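# Pass a hanger from right gripper to left gripper

## Task

The right gripper starts out holding a hanger. Transfer it so that only the left gripper holds it, fingers closed on it firmly, lifted clear of everything: upright, above the table and away from the rail. The second hanger must remain on the rail, the rack must stay upright, and neither the rack nor that second hanger may end up gripped. Tipping the rack more than a little ends the attempt as a failure at once, and a loose hold also counts as failure.

## Robot and tools

Robot: two arms, left_arm and right_arm, each ending in a two-finger gripper. The names are labels only and do not say which side of a camera image an arm shows up on.

World frame: every pose in a result uses one shared frame. Its origin sits on the table surface midway between the arms. +z is up, +x reaches out across the table, and left_arm is mounted toward +y. The state line reads 'left_arm: ... | right_arm: ...' and gives end_effector_position in metres plus end_effector_quat_wxyz. The printed position can be somewhat off, more so when an arm is stretched far.

Gripper frame: the fingers point along the gripper's own +z and close along its own y. The reported position is the spot between the finger pads, roughly 1 cm behind the tips.

The 14-number row, used by execute_actions and move: every value is a plain number in [-1, 1], and all 14 must be given even if one arm stays still. Order: dx, dy, dz, rx, ry, rz, opening for left_arm, followed by the same seven for right_arm. The first six values of each arm are an offset, not a pose, expressed in that gripper's own axes. They are counted from the gripper pose in the most recent result that showed it. Before any result in the scene has shown it, and for any second or later call inside one reply, they are counted from the gripper's pose when the action begins. Scale: 1.0 equals 0.6 m for dx, dy, dz and 180 degrees for rotation. rx, ry, rz form a single rotation vector. The opening is absolute: +1 is fully open (0.094 m) and -1 is closed.

execute_actions: argument 'actions' is a list holding at most one item. An empty list ({"actions": []}) only reports the state. An action is {"rows": [[14 numbers], ...], "steps": n}, with up to 15 rows and steps 1 to 15 (15 by default). Each step lasts 1/30 s and runs one row. If there are fewer rows than steps, the last row keeps repeating. Every row is an offset from the same base pose, not from the previous row. A wait is {"steps": n} with no rows, up to 300, and it is counted from the last result, so the time you spend replying is included. Optional 'pictures' (boolean) switches camera images on or off. A call that is refused sends nothing to the robot.

move: 'target' is one 14-number row, read exactly as above. Each gripper then travels in a straight line toward its target. Both paths finish together and last 0.5 to 10 s; if a path would need longer, it stops at 10 s short of the target. 'speed' is the maximum path speed in m/s, from 0.002 to 0.5 (default 0.25); turning is capped at twice that number in rad/s. The openings are applied when the move begins. Paths do not avoid obstacles or the other arm. A gripper trails its path, may drift off it, and may exceed the speed, especially with the arm nearly straight. Faster contact hits harder, and aiming deeper past a contact presses harder. The result adds a 'move:' line giving the ending (done, off_target, moving, held, fault) and any limits that acted, plus each gripper's distance from its target. If only one arm is named, the other finished at rest. 'held' means a check blocked the last step. limits=paced means the pose was clipped. limits=held means some steps were blocked along the way, and the arm may then surge faster than speed.

wait: 'seconds' from 0 to 10. It lets the simulation run with no new command.

zoom_image: 'camera' is one of cam_head_left, cam_head_right, cam_high, cam_low, cam_left_wrist, cam_right_wrist. 'region' is [x0, y0, x1, y1] in image pixels from the top-left corner, at most 504 by 504. Every image is 504x504. Camera calibration (K, distortion, T_world_to_cam) is listed per camera, and results name any camera whose numbers changed.

finished_scene: 'scene' is the number of the current scene. It ends the scene for good and reports whether the goal was met, so call it only once the left gripper alone is holding the hanger securely and in the air.

Controller behaviour: at each step the commanded pose is limited to within 70 mm and 16 degrees of the measured pose. Damped inverse kinematics then chases it, giving position priority over orientation. After an action ends, an arm continues only to its last clipped pose, so a distant target may take several actions. Check the result and send the remainder. Arms tend to stop a centimetre or more short, usually low. Zero offsets are not a pause: they pull the arm back to its base pose and can let it sag. To keep an arm still, send the offset back to its wanted pose in the first call of a reply and zeros in later calls, aiming slightly higher if it still sags. A 'pose unreachable' line and HELD marks show that the clearance check changed or blocked a command. A 'Hand target' line shows the pose the controller is currently driving toward. Joint ranges are listed per arm; elbows stop just short of fully straight.

Gripping: grip_measured uses the same scale as the opening you command, and each gripper may read up to about 1 mm off. To hold something, command roughly 0.03 below grip_measured; less than that gives a lighter hold. Pads press about 50 to 62 N each, less on parts under 2 mm thick. For the handover, close the left gripper firmly on the hanger before opening the right, then move the right gripper away without dragging the hanger.

Avoid: pressing or hitting the arms against each other, since that can end the scene. Do not tip the rack, pull the second hanger off the rail, drop anything, or knock anything off the table. Also avoid slams and hard shoves. Loose objects may get brief outside pushes. Holding a load heats motors: MOTOR HOT appears from 75 °C, at 90 °C the arm stops for 10 s, and at 100 °C it goes limp and falls. These stops show up as OVER-TEMPERATURE FAULT lines, so do not hold loads longer than necessary.

Each tool is called after "Call:" as name(argument=value, ...), one argument or row to a line, values as JSON.

## Session

Call:
execute_actions(
  actions=[],
)

Scene clock: 0.00 s of 4000.00 s.
left_arm: end_effector_position=(+0.4251, +0.2596, +0.4067) grip_measured=+1.000 end_effector_quat_wxyz=(+0.707, +0.033, +0.706, -0.036) | right_arm: end_effector_position=(+0.3193, +0.0480, +0.3698) grip_measured=-0.855 end_effector_quat_wxyz=(+0.532, -0.199, +0.814, +0.125)
Joint positions: left_arm=[-0.011  1.047  1.044  0.004  0.003 -0.003  0.094] | right_arm=[ 1.1    1.869  2.051 -0.669  0.533  0.253  0.007]
Joint velocities: left_arm=[ 0.012 -0.012  0.007 -0.022  0.022 -0.022  0.   ] | right_arm=[ 0.002  0.002 -0.007  0.022  0.022  0.022  0.   ]
Hand target (left_arm): +0.423, +0.260, +0.409; +0.707, +0.033, +0.705, -0.036
Hand target (right_arm): +0.319, +0.046, +0.377; +0.537, -0.194, +0.811, +0.128

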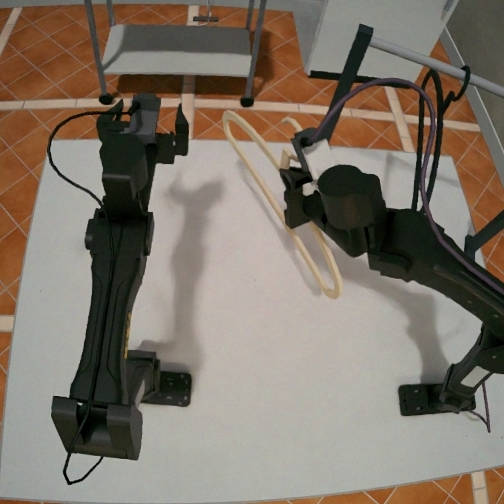

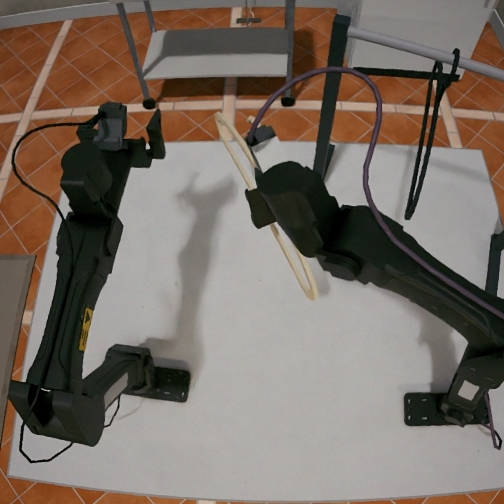

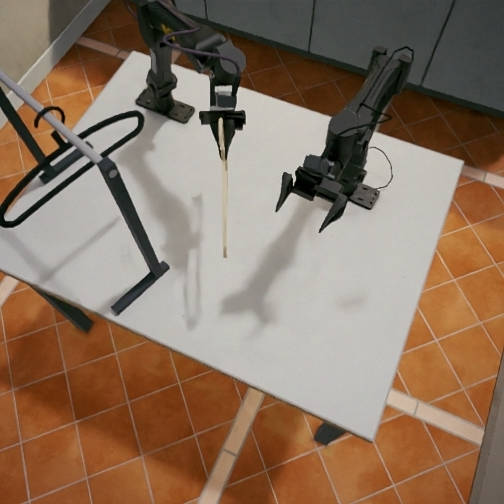

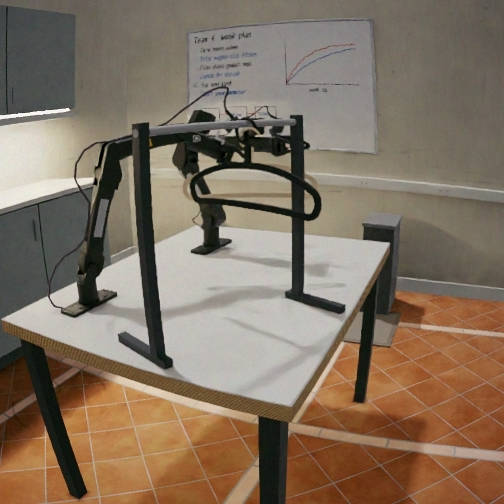

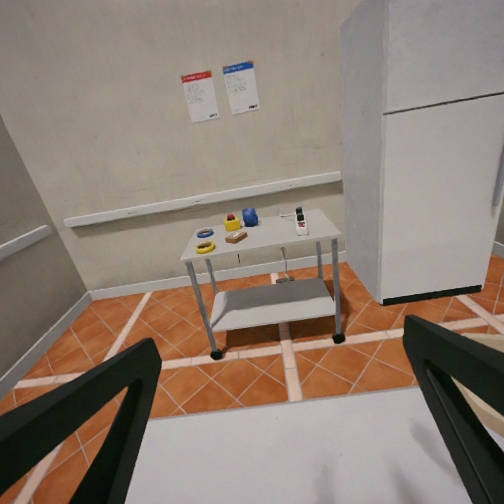

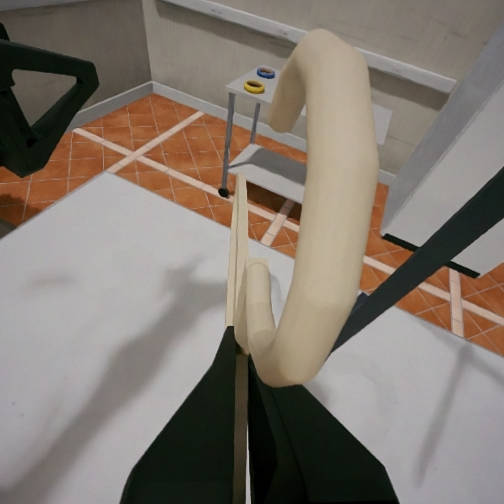

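Call:
zoom_image(
  camera="cam_low",
  region=[150, 80, 350, 240],
)

Call:
zoom_image(
  camera="cam_head_left",
  region=[190, 80, 410, 310],
)

Region (150, 80, 350, 240) of cam_low's 504x504 image, scaled by 2.520, with more detail than that image has; it fills the top 403 rows of this view, and the rest is white.

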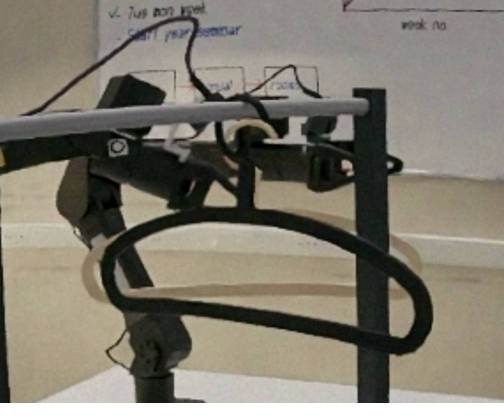

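Region (190, 80, 410, 310) of cam_head_left's 504x504 image, scaled by 2.191, with more detail than that image has; it fills the left 482 columns of this view, and the rest is white.

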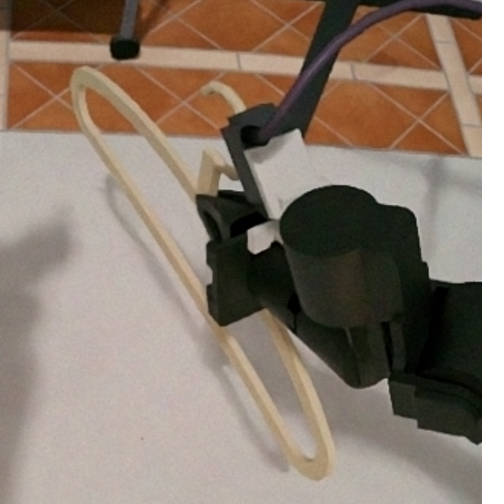

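Call:
move(
  target=[0.07,-0.228,-0.304,0.488,0.21,0.227,0.3, 0.195,-0.024,-0.172,-0.27,-0.002,-0.119,-0.9],
  speed=0.3,
)

Scene clock: 36.70 s of 4000.00 s.
left_arm: end_effector_position=(+0.2429, +0.1393, +0.3663) grip_measured=+0.302 end_effector_quat_wxyz=(+0.385, +0.648, +0.633, -0.176) | right_arm: end_effector_position=(+0.2013, -0.0228, +0.2936) grip_measured=-0.872 end_effector_quat_wxyz=(+0.414, -0.539, +0.647, +0.344)
Joint positions: left_arm=[-0.1    1.24   1.754 -1.543  0.724  1.201  0.061] | right_arm=[ 0.811  1.309  1.186 -0.393 -0.555 -0.291  0.006]
Joint velocities: left_arm=[-0.022 -0.002  0.002  0.066 -0.022 -0.066  0.   ] | right_arm=[ 0.002 -0.022 -0.007  0.007 -0.051 -0.037 -0.001]
Hand target (left_arm): +0.231, +0.140, +0.365; +0.379, +0.651, +0.633, -0.180
Hand target (right_arm): +0.198, -0.028, +0.305; +0.426, -0.540, +0.635, +0.351
Off the commanded pose (left_arm): 0.013 m, 23 deg; orientation clipped at the last step of the last action.
Off the commanded pose (right_arm): 0.013 m, 1 deg.
joint sent to its limit (left arm) — the command would take joint 4 (wrist pitch) past its lower limit, so that joint was sent only as far as its limit.
After step 90, 30.10 s passed at rest.
move: off_target (left_arm, right_arm); limits=paced
camera_calibration (this result's frames):
cam_left_wrist: T_world_to_cam=[[-0.897412, -0.0360278, -0.43972, 0.388739], [0.130601, 0.930299, -0.342763, -0.00088041], [0.42142, -0.365028, -0.830156, 0.344662], [0, 0, 0, 1]] pos_world=[0.203727, 0.140636, 0.456758]
cam_right_wrist: T_world_to_cam=[[0.973212, -0.173451, 0.150911, -0.253021], [-0.0516635, -0.804587, -0.591584, 0.20957], [0.224032, 0.567939, -0.791994, 0.315219], [0, 0, 0, 1]] pos_world=[0.186451, -0.0542945, 0.411813]

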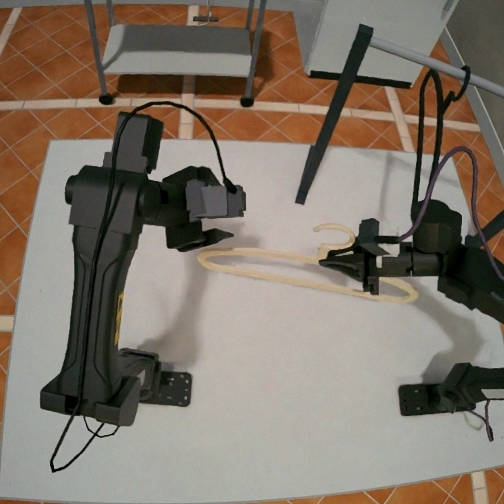

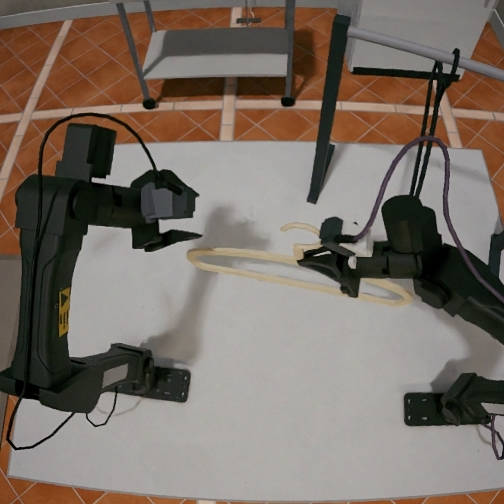

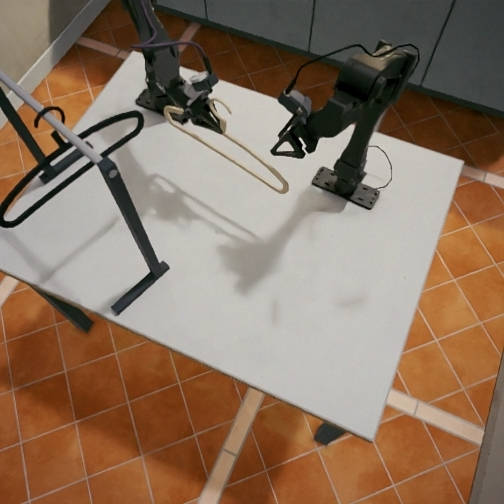

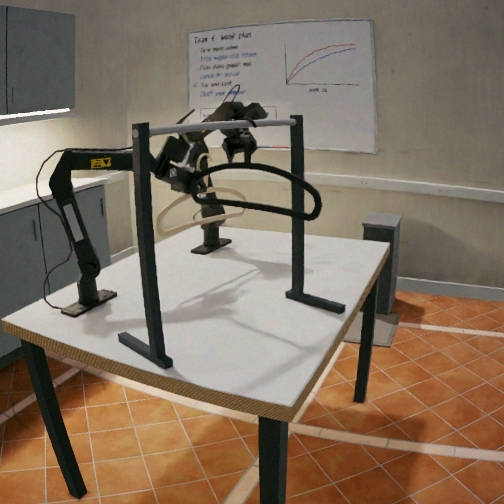

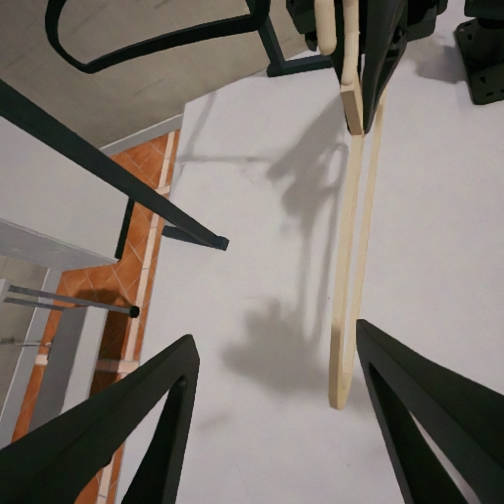

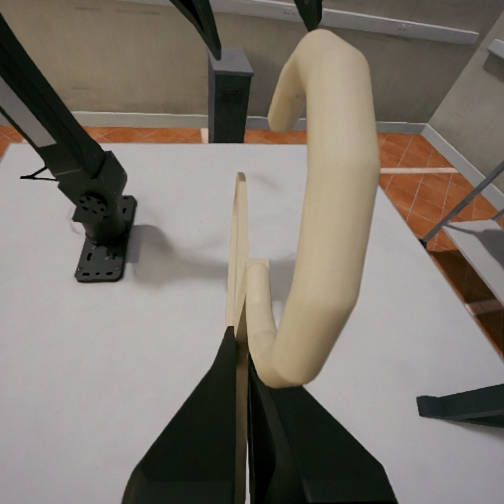

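Call:
move(
  target=[0.033,-0.223,0.091,0.041,-0.007,-0.082,0.3, 0.083,0.056,-0.042,-0.103,0,-0.048,-0.9],
  speed=0.2,
)

Scene clock: 46.90 s of 4000.00 s.
left_arm: end_effector_position=(+0.1353, +0.0981, +0.2800) grip_measured=+0.302 end_effector_quat_wxyz=(+0.315, +0.584, +0.698, -0.271) | right_arm: end_effector_position=(+0.1614, -0.0577, +0.2531) grip_measured=-0.872 end_effector_quat_wxyz=(-0.346, +0.645, -0.549, -0.404)
Joint positions: left_arm=[-0.681  0.802  1.15  -1.175  0.471  0.443  0.061] | right_arm=[ 0.673  1.309  1.1   -0.603 -0.93  -0.705  0.006]
Joint velocities: left_arm=[-0.007  0.017 -0.007 -0.037 -0.037 -0.066  0.   ] | right_arm=[ 0.002 -0.002 -0.002  0.066 -0.007  0.007  0.001]
Hand target (left_arm): +0.132, +0.101, +0.280; +0.322, +0.583, +0.695, -0.272
Hand target (right_arm): +0.160, -0.059, +0.260; -0.350, +0.643, -0.540, -0.414
Off the commanded pose (left_arm): 0.004 m, 1 deg.
Off the commanded pose (right_arm): 0.006 m, 1 deg.
After step 90, 5.53 s passed at rest.
move: done
camera_calibration (this result's frames):
cam_left_wrist: T_world_to_cam=[[-0.97906, -0.11743, -0.16629, 0.195181], [-0.0400772, 0.912054, -0.408108, 0.0650845], [0.19959, -0.392897, -0.897661, 0.354923], [0, 0, 0, 1]] pos_world=[0.122863, 0.103008, 0.377619]
cam_right_wrist: T_world_to_cam=[[0.974776, 0.163192, 0.152251, -0.195307], [0.221768, -0.784992, -0.578452, 0.109136], [0.0251168, 0.597625, -0.801382, 0.348109], [0, 0, 0, 1]] pos_world=[0.157434, -0.0904948, 0.371834]

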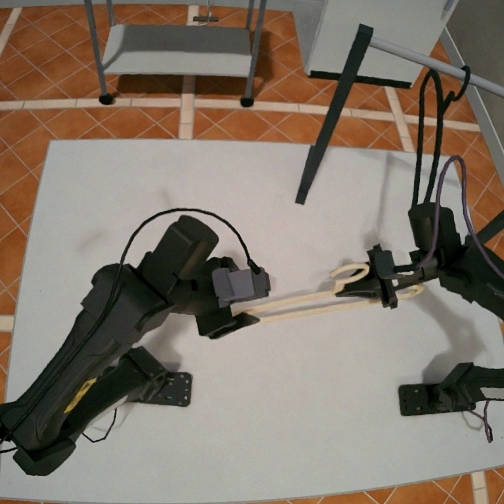

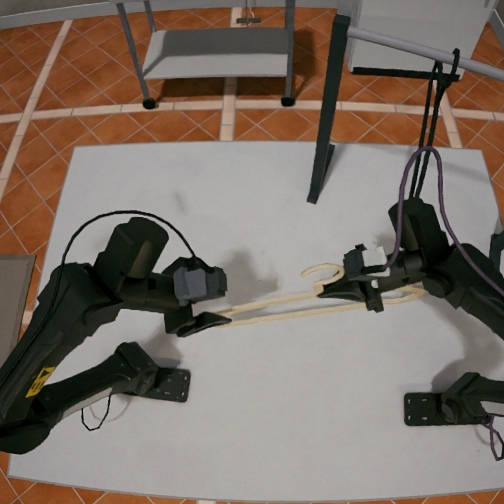

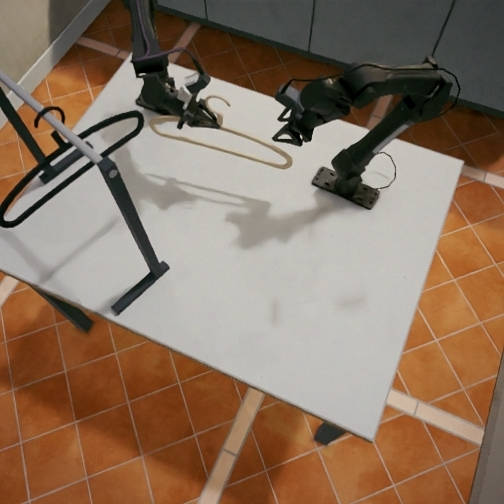

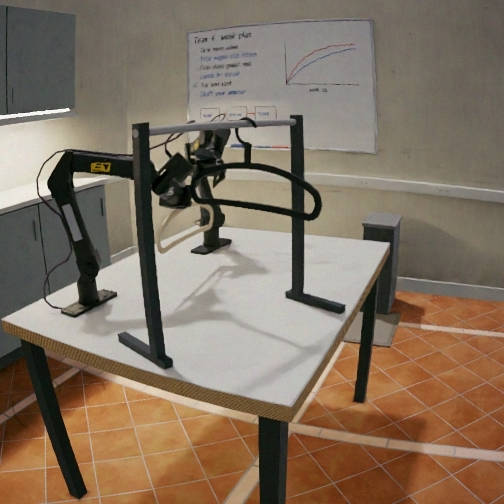

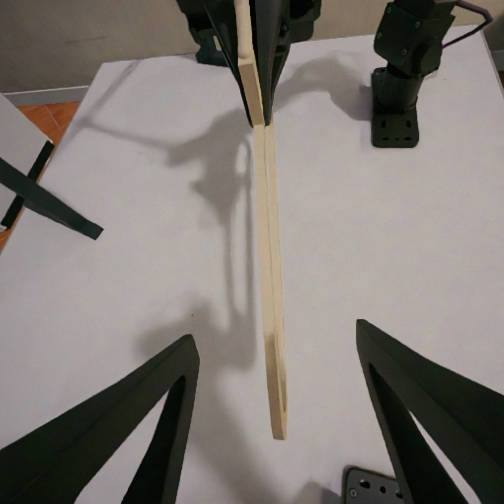

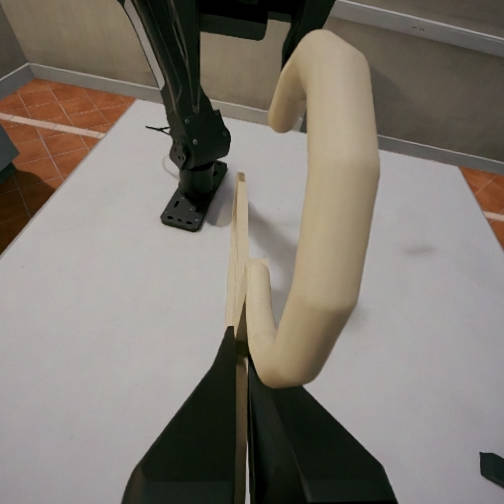

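Call:
move(
  target=[0.02,0,0.12,0,0,0,0.0, -0.008,0,-0.004,0,0,0,-0.9],
  speed=0.15,
)

Call:
zoom_image(
  camera="cam_high",
  region=[140, 50, 340, 200],
)

Call:
zoom_image(
  camera="cam_head_right",
  region=[170, 220, 370, 370],
)

Scene clock: 51.63 s of 4000.00 s.
left_arm: end_effector_position=(+0.1423, +0.0548, +0.2315) grip_measured=+0.002 end_effector_quat_wxyz=(+0.325, +0.583, +0.693, -0.274) | right_arm: end_effector_position=(+0.1611, -0.0592, +0.2503) grip_measured=-0.872 end_effector_quat_wxyz=(-0.341, +0.644, -0.555, -0.401)
Joint positions: left_arm=[-0.883  0.813  0.907 -0.836  0.329  0.287  0.047] | right_arm=[ 0.673  1.309  1.1   -0.619 -0.92  -0.706  0.006]
Joint velocities: left_arm=[-0.007  0.002 -0.012  0.037  0.022  0.007  0.   ] | right_arm=[-0.012 -0.027 -0.002 -0.051 -0.007 -0.051  0.   ]
Hand target (left_arm): +0.142, +0.053, +0.223; +0.314, +0.584, +0.698, -0.271
Hand target (right_arm): +0.161, -0.058, +0.258; -0.346, +0.644, -0.549, -0.404
Off the commanded pose (left_arm): 0.008 m, 1 deg.
Off the commanded pose (right_arm): 0.008 m, 1 deg.
After step 90, 0.57 s passed at rest.
move: done
camera_calibration (this result's frames):
cam_left_wrist: T_world_to_cam=[[-0.976888, -0.119732, -0.17707, 0.191225], [-0.0337637, 0.904429, -0.425287, 0.0885562], [0.211067, -0.409479, -0.887568, 0.289927], [0, 0, 0, 1]] pos_world=[0.128601, 0.0615219, 0.328852]
cam_right_wrist: T_world_to_cam=[[0.976788, 0.159689, 0.142774, -0.192509], [0.213014, -0.794414, -0.568799, 0.104891], [0.0225909, 0.586009, -0.80999, 0.348607], [0, 0, 0, 1]] pos_world=[0.157822, -0.0902176, 0.369515]

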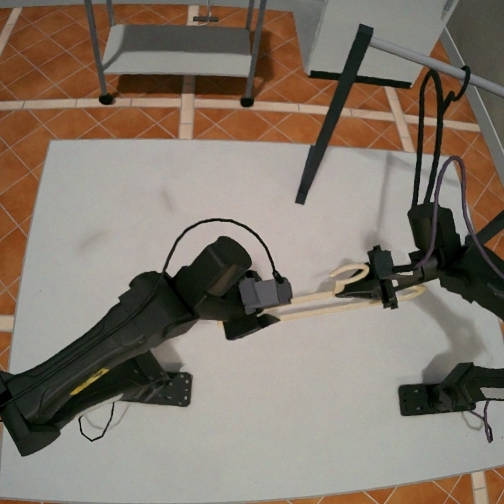

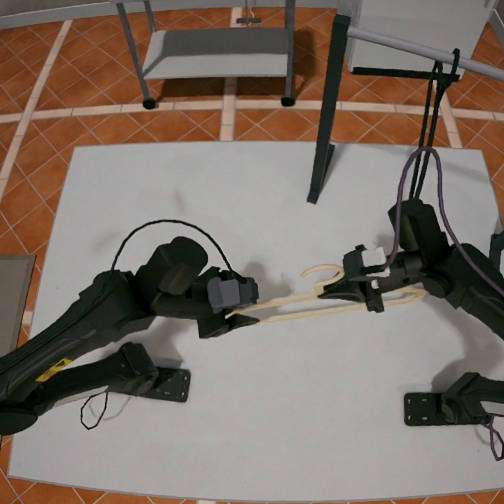

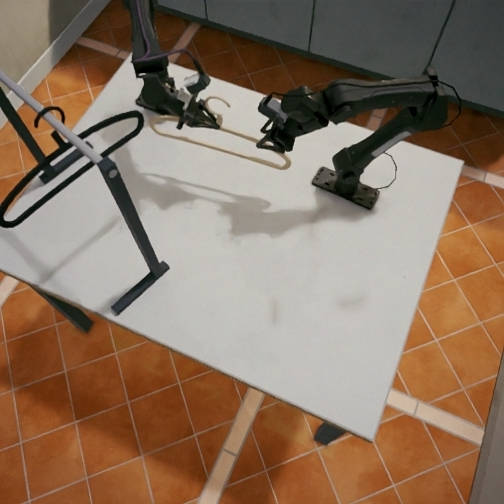

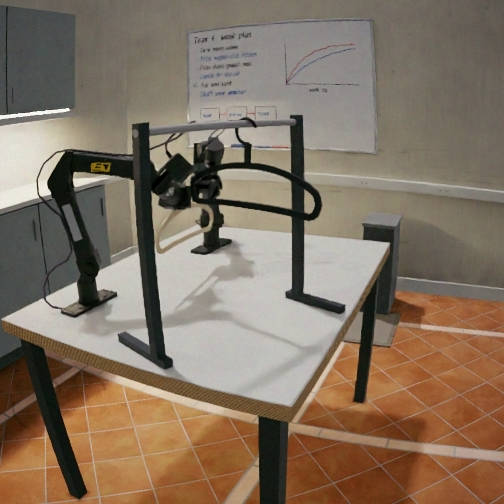

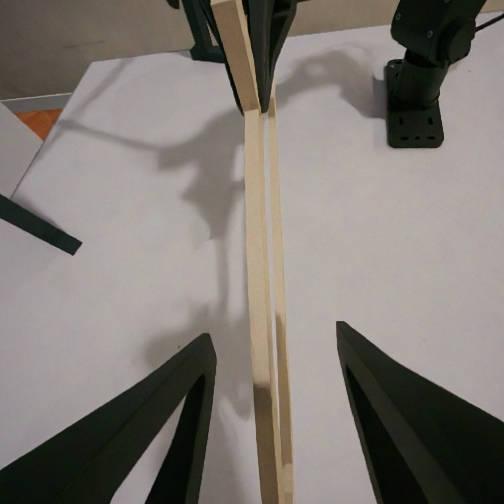

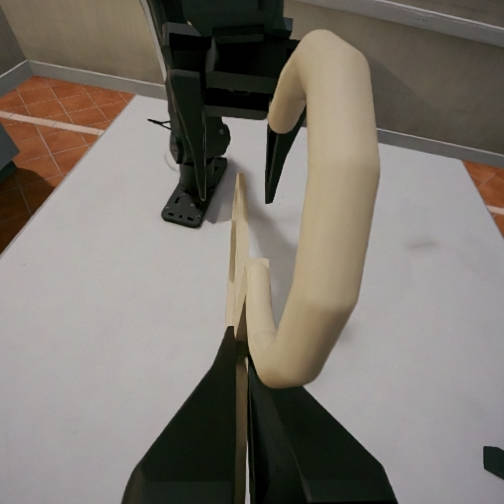

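Region (140, 50, 340, 200) of cam_high's 504x504 image, scaled by 2.520, with more detail than that image has; it fills the top 378 rows of this view, and the rest is white.

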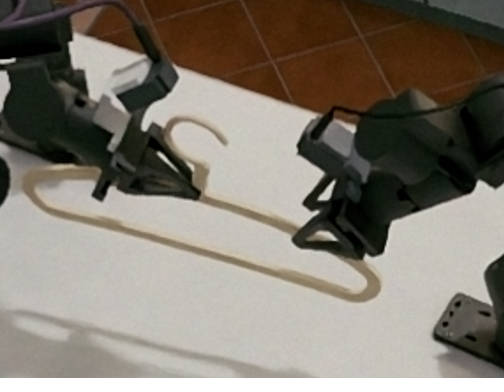

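Region (170, 220, 370, 370) of cam_head_right's 504x504 image, scaled by 2.520, with more detail than that image has; it fills the top 378 rows of this view, and the rest is white.

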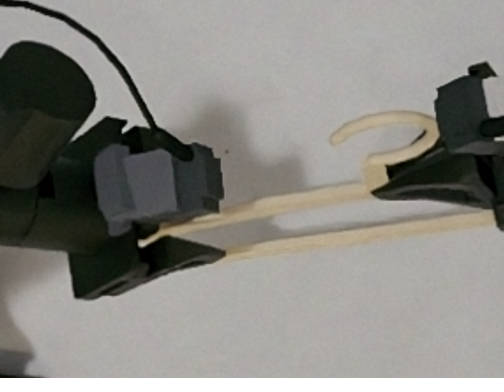

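Call:
move(
  target=[-0.018,0.009,0.045,0,0,0,-0.5, -0.012,0,-0.004,0,-0.006,0,-0.9],
  speed=0.1,
)

Call:
zoom_image(
  camera="cam_high",
  region=[200, 80, 320, 180],
)

Call:
zoom_image(
  camera="cam_head_right",
  region=[210, 250, 350, 350],
)

Scene clock: 58.10 s of 4000.00 s.
left_arm: end_effector_position=(+0.1524, +0.0308, +0.2297) grip_measured=-0.498 end_effector_quat_wxyz=(+0.333, +0.582, +0.689, -0.276) | right_arm: end_effector_position=(+0.1618, -0.0593, +0.2498) grip_measured=-0.872 end_effector_quat_wxyz=(-0.339, +0.641, -0.560, -0.401)
Joint positions: left_arm=[-0.918  0.895  0.907 -0.728  0.304  0.264  0.024] | right_arm=[ 0.673  1.309  1.1   -0.619 -0.916 -0.695  0.006]
Joint velocities: left_arm=[-0.017 -0.022 -0.002  0.022 -0.095 -0.037  0.   ] | right_arm=[-0.002  0.007  0.002  0.007  0.007  0.066 -0.001]
Hand target (left_arm): +0.152, +0.029, +0.222; +0.325, +0.583, +0.693, -0.273
Hand target (right_arm): +0.161, -0.058, +0.258; -0.346, +0.640, -0.552, -0.407
Off the commanded pose (left_arm): 0.008 m, 1 deg.
Off the commanded pose (right_arm): 0.008 m, 1 deg.
After step 90, 2.57 s passed at rest.
move: done
camera_calibration (this result's frames):
cam_left_wrist: T_world_to_cam=[[-0.975023, -0.121905, -0.185659, 0.199631], [-0.02851, 0.897689, -0.439706, 0.112558], [0.220266, -0.42343, -0.878743, 0.273381], [0, 0, 0, 1]] pos_world=[0.137637, 0.0390517, 0.326787]
cam_right_wrist: T_world_to_cam=[[0.97898, 0.15273, 0.135171, -0.191918], [0.202838, -0.798362, -0.566988, 0.10533], [0.0213191, 0.582487, -0.81256, 0.348927], [0, 0, 0, 1]] pos_world=[0.15908, -0.0898429, 0.369187]

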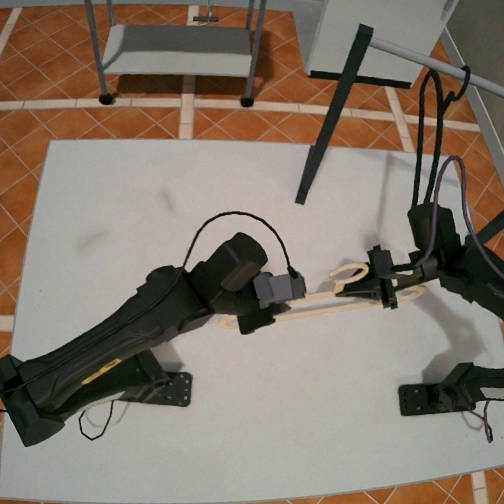

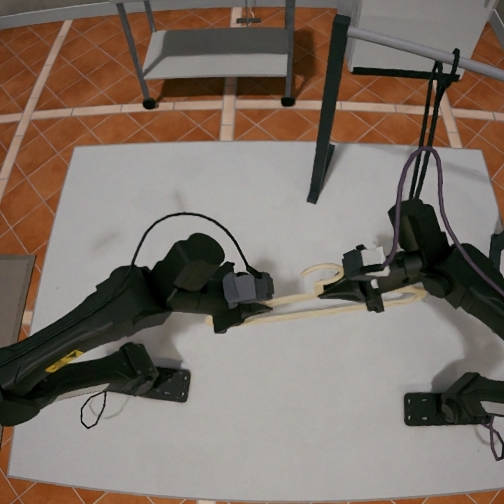

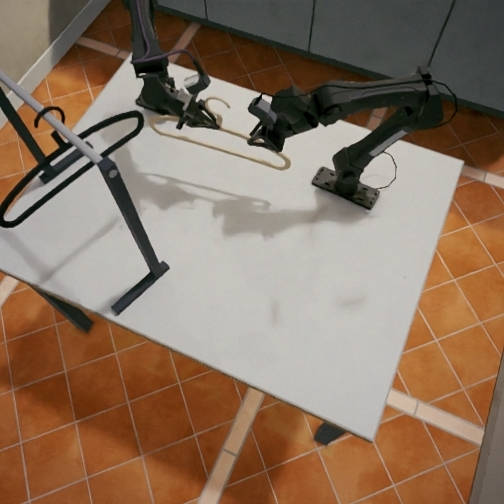

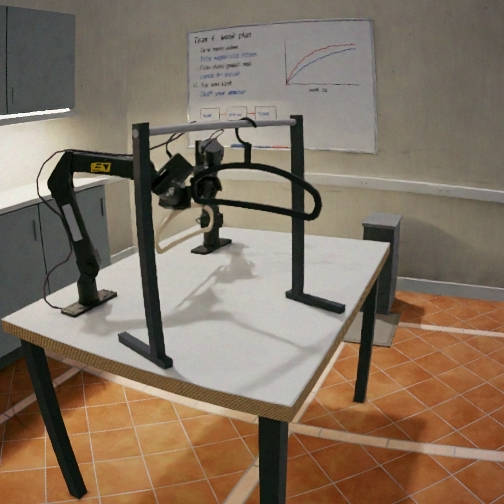

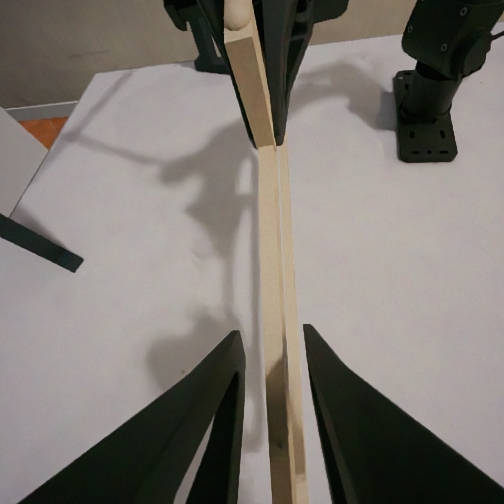

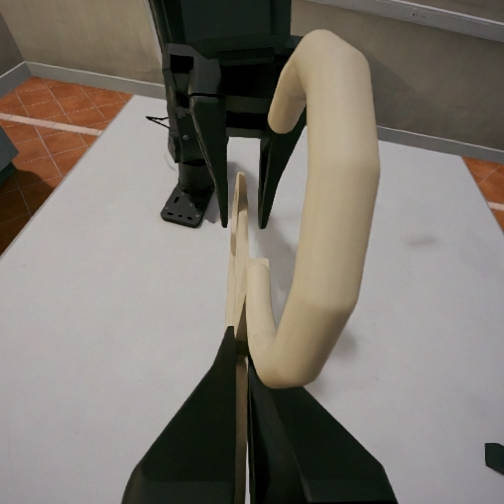

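Region (200, 80, 320, 180) of cam_high's 504x504 image, scaled by 4.200, with more detail than that image has.

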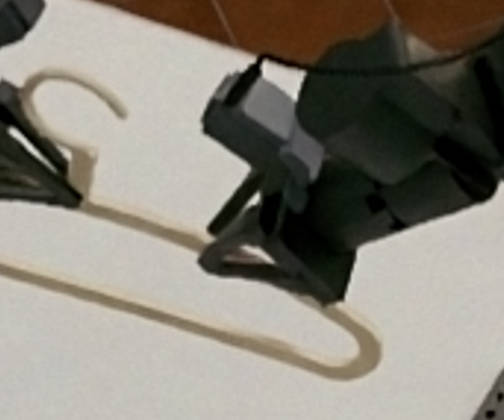

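Region (210, 250, 350, 350) of cam_head_right's 504x504 image, scaled by 3.600, with more detail than that image has; it fills the top 360 rows of this view, and the rest is white.

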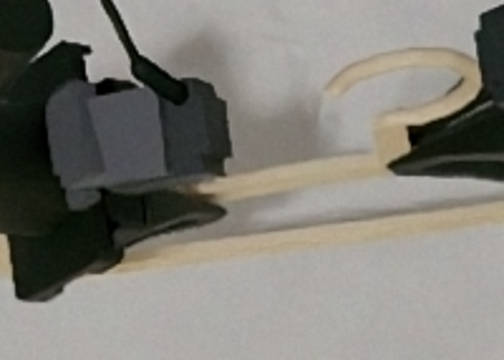

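Call:
move(
  target=[0.021,0,0.017,0,0.006,0,-0.7, -0.012,0,-0.004,0,-0.006,0,-0.9],
  speed=0.1,
)

Call:
zoom_image(
  camera="cam_high",
  region=[200, 80, 320, 180],
)

Call:
zoom_image(
  camera="cam_head_right",
  region=[210, 250, 350, 350],
)

Scene clock: 63.20 s of 4000.00 s.
left_arm: end_effector_position=(+0.1527, +0.0311, +0.2177) grip_measured=-0.698 end_effector_quat_wxyz=(+0.327, +0.582, +0.692, -0.273) | right_arm: end_effector_position=(+0.1624, -0.0594, +0.2494) grip_measured=-0.872 end_effector_quat_wxyz=(-0.337, +0.638, -0.564, -0.401)
Joint positions: left_arm=[-0.918  0.895  0.869 -0.705  0.301  0.263  0.014] | right_arm=[ 0.673  1.309  1.1   -0.619 -0.911 -0.685  0.006]
Joint velocities: left_arm=[ 0.007  0.002 -0.012  0.11   0.139  0.007  0.   ] | right_arm=[-0.002 -0.017 -0.007 -0.095  0.022 -0.007 -0.   ]
Hand target (left_arm): +0.153, +0.031, +0.214; +0.326, +0.585, +0.692, -0.270
Hand target (right_arm): +0.162, -0.058, +0.257; -0.344, +0.637, -0.556, -0.407
Off the commanded pose (left_arm): 0.004 m, 0 deg.
Off the commanded pose (right_arm): 0.008 m, 1 deg.
After step 90, 1.40 s passed at rest.
move: done
camera_calibration (this result's frames):
cam_left_wrist: T_world_to_cam=[[-0.976002, -0.121635, -0.180622, 0.196824], [-0.0334948, 0.90344, -0.427404, 0.104934], [0.215168, -0.411098, -0.885834, 0.26488], [0, 0, 0, 1]] pos_world=[0.138622, 0.0380306, 0.315039]
cam_right_wrist: T_world_to_cam=[[0.980999, 0.145854, 0.127932, -0.191397], [0.192956, -0.802147, -0.565091, 0.10572], [0.0201998, 0.57904, -0.815049, 0.349209], [0, 0, 0, 1]] pos_world=[0.160307, -0.0894864, 0.36885]

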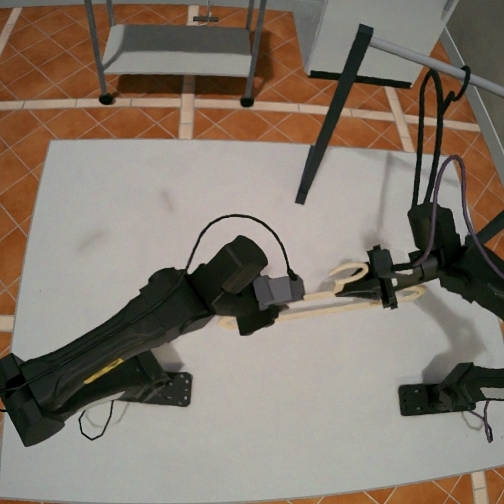

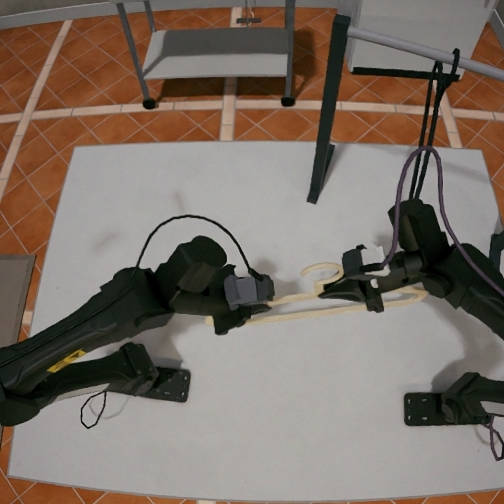

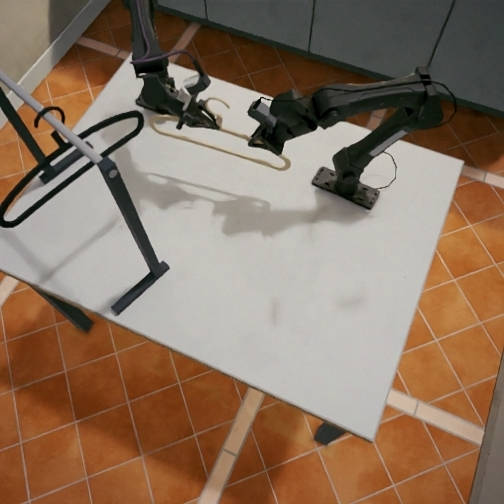

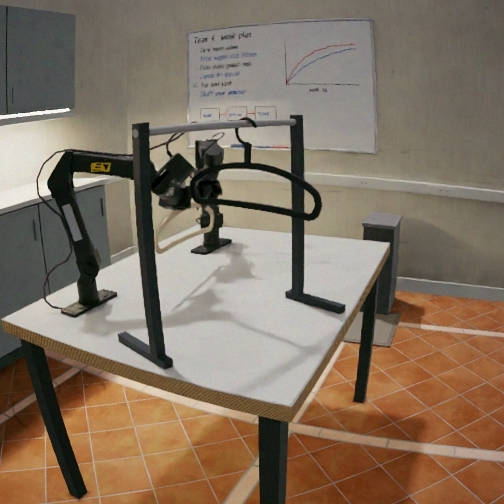

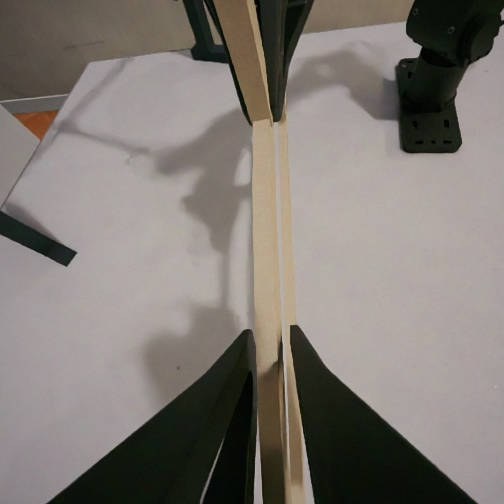

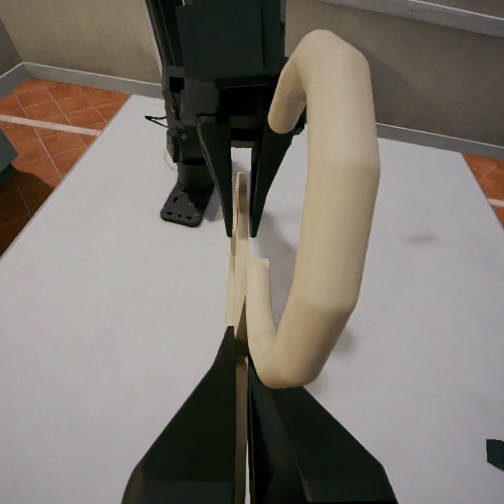

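Region (200, 80, 320, 180) of cam_high's 504x504 image, scaled by 4.200, with more detail than that image has.

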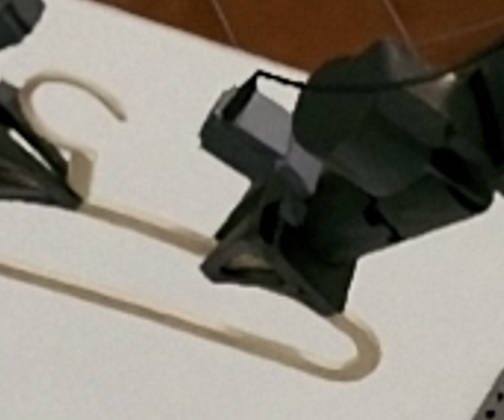

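Region (210, 250, 350, 350) of cam_head_right's 504x504 image, scaled by 3.600, with more detail than that image has; it fills the top 360 rows of this view, and the rest is white.

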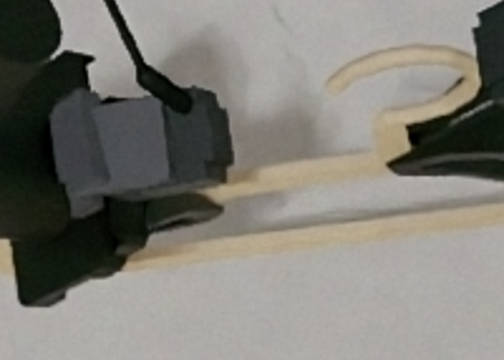

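Good; close.

Call:
execute_actions(
  actions=[
    {"rows":[[0,0.002,0,0,0,0,-0.91,-0.012,0,-0.004,0,-0.006,0,-0.9]],"steps":15},
  ],
  pictures=false,
)

Scene clock: 65.57 s of 4000.00 s.
left_arm: end_effector_position=(+0.1503, +0.0302, +0.2183) grip_measured=-0.887 end_effector_quat_wxyz=(+0.326, +0.589, +0.686, -0.277) | right_arm: end_effector_position=(+0.1629, -0.0594, +0.2494) grip_measured=-0.872 end_effector_quat_wxyz=(-0.338, +0.639, -0.563, -0.400)
Joint positions: left_arm=[-0.918  0.895  0.869 -0.705  0.315  0.276  0.005] | right_arm=[ 0.673  1.309  1.1   -0.617 -0.909 -0.687  0.006]
Joint velocities: left_arm=[-0.002  0.017  0.012 -0.022 -0.007 -0.051 -0.001] | right_arm=[ 0.007 -0.007 -0.017  0.037 -0.037  0.007 -0.   ]
Hand target (left_arm): +0.154, +0.031, +0.218; +0.327, +0.582, +0.692, -0.273
Hand target (right_arm): +0.162, -0.058, +0.257; -0.342, +0.635, -0.561, -0.407
Off the commanded pose (left_arm): 0.004 m, 1 deg.
Off the commanded pose (right_arm): 0.008 m, 1 deg.
Steps of this call (steps 1 to 56: nothing new was sent; steps 57 to 71: all 15 steps of this action). Readings (end_effector_position):
57: left_arm (+0.1530, +0.0307, +0.2183) | right_arm (+0.1624, -0.0594, +0.2494)
58: left_arm (+0.1512, +0.0302, +0.2185) | right_arm (+0.1631, -0.0593, +0.2494)
60: left_arm (+0.1503, +0.0302, +0.2183) | right_arm (+0.1629, -0.0594, +0.2494)
64: left_arm (+0.1503, +0.0302, +0.2183) | right_arm (+0.1629, -0.0594, +0.2494)
71: the state above

Call:
execute_actions(
  actions=[
    {"rows":[[0,0,0,0,0,0,-0.93,-0.012,0,-0.004,0,-0.006,0,-0.9],[0,0,0,0,0,0,-0.93,-0.012,0,-0.004,0,-0.006,0,-0.9],[0,0,0,0,0,0,-0.93,-0.012,0,-0.004,0,-0.006,0,-0.9],[0,0,0,0,0,0,-0.93,-0.012,0,-0.004,0,-0.006,0,-0.3]],"steps":15},
  ],
)

Scene clock: 68.73 s of 4000.00 s.
left_arm: end_effector_position=(+0.1508, +0.0309, +0.2175) grip_measured=-0.891 end_effector_quat_wxyz=(+0.326, +0.589, +0.687, -0.274) | right_arm: end_effector_position=(+0.1635, -0.0589, +0.2501) grip_measured=-0.302 end_effector_quat_wxyz=(-0.339, +0.636, -0.565, -0.401)
Joint positions: left_arm=[-0.918  0.895  0.869 -0.708  0.31   0.277  0.005] | right_arm=[ 0.673  1.309  1.1   -0.611 -0.909 -0.677  0.033]
Joint velocities: left_arm=[ 0.002 -0.007 -0.007  0.007 -0.007  0.007 -0.   ] | right_arm=[-0.002  0.007 -0.012  0.037 -0.007  0.051  0.   ]
Hand target (left_arm): +0.150, +0.030, +0.218; +0.326, +0.589, +0.686, -0.277
Hand target (right_arm): +0.163, -0.058, +0.257; -0.344, +0.635, -0.560, -0.405
Off the commanded pose (left_arm): 0.001 m, 0 deg.
Off the commanded pose (right_arm): 0.007 m, 1 deg.
Steps of this call (steps 1 to 80: nothing new was sent; steps 81 to 95: all 15 steps of this action). Readings (end_effector_position):
81: left_arm (+0.1502, +0.0302, +0.2183) | right_arm (+0.1629, -0.0594, +0.2494)
82: left_arm (+0.1502, +0.0302, +0.2183) | right_arm (+0.1629, -0.0594, +0.2494)
84: left_arm (+0.1502, +0.0302, +0.2182) | right_arm (+0.1629, -0.0594, +0.2494)
88: left_arm (+0.1509, +0.0308, +0.2177) | right_arm (+0.1633, -0.0590, +0.2499)
95: the state above
camera_calibration (this result's frames):
cam_left_wrist: T_world_to_cam=[[-0.977098, -0.105502, -0.184796, 0.19547], [-0.0170078, 0.904378, -0.426393, 0.102198], [0.212111, -0.413484, -0.88546, 0.265466], [0, 0, 0, 1]] pos_world=[0.136423, 0.037963, 0.314758]
cam_right_wrist: T_world_to_cam=[[0.981742, 0.140553, 0.128172, -0.193175], [0.188818, -0.801693, -0.56713, 0.10761], [0.0230426, 0.580976, -0.813594, 0.348781], [0, 0, 0, 1]] pos_world=[0.161292, -0.0892123, 0.369555]

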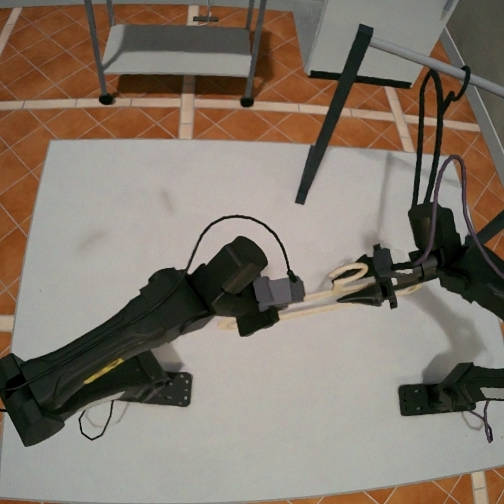

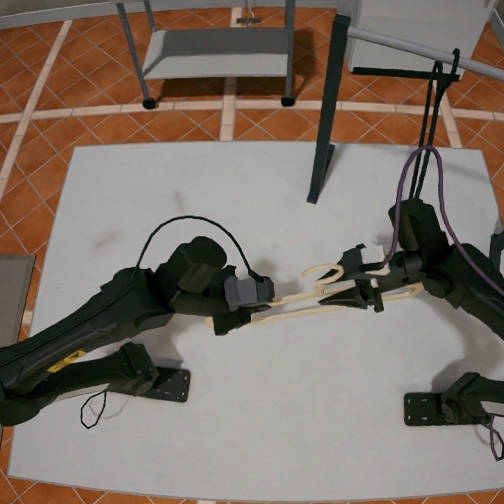

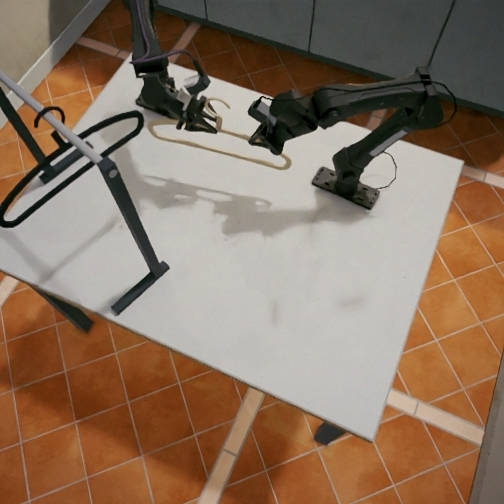

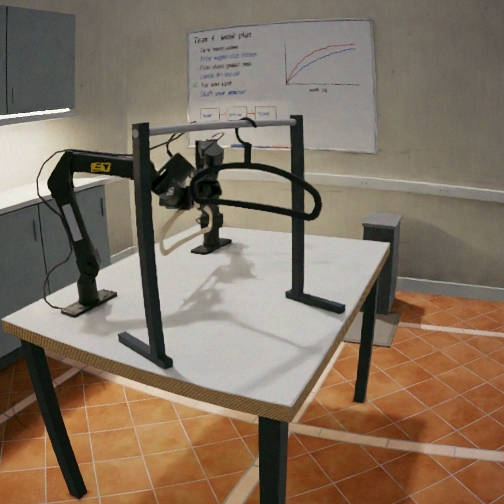

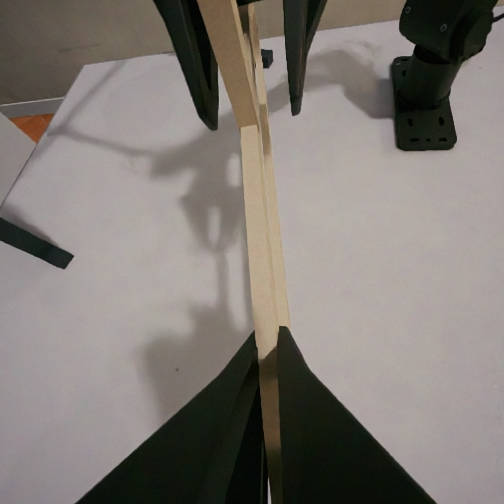

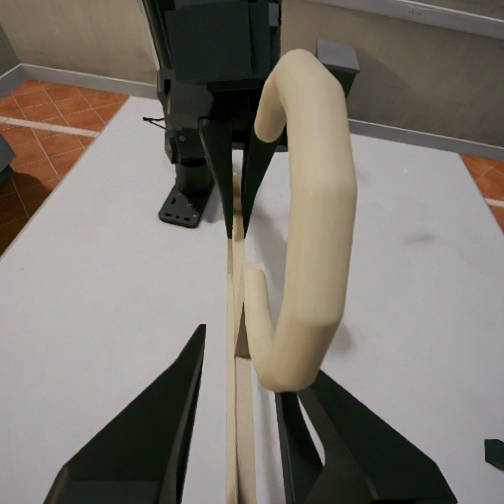

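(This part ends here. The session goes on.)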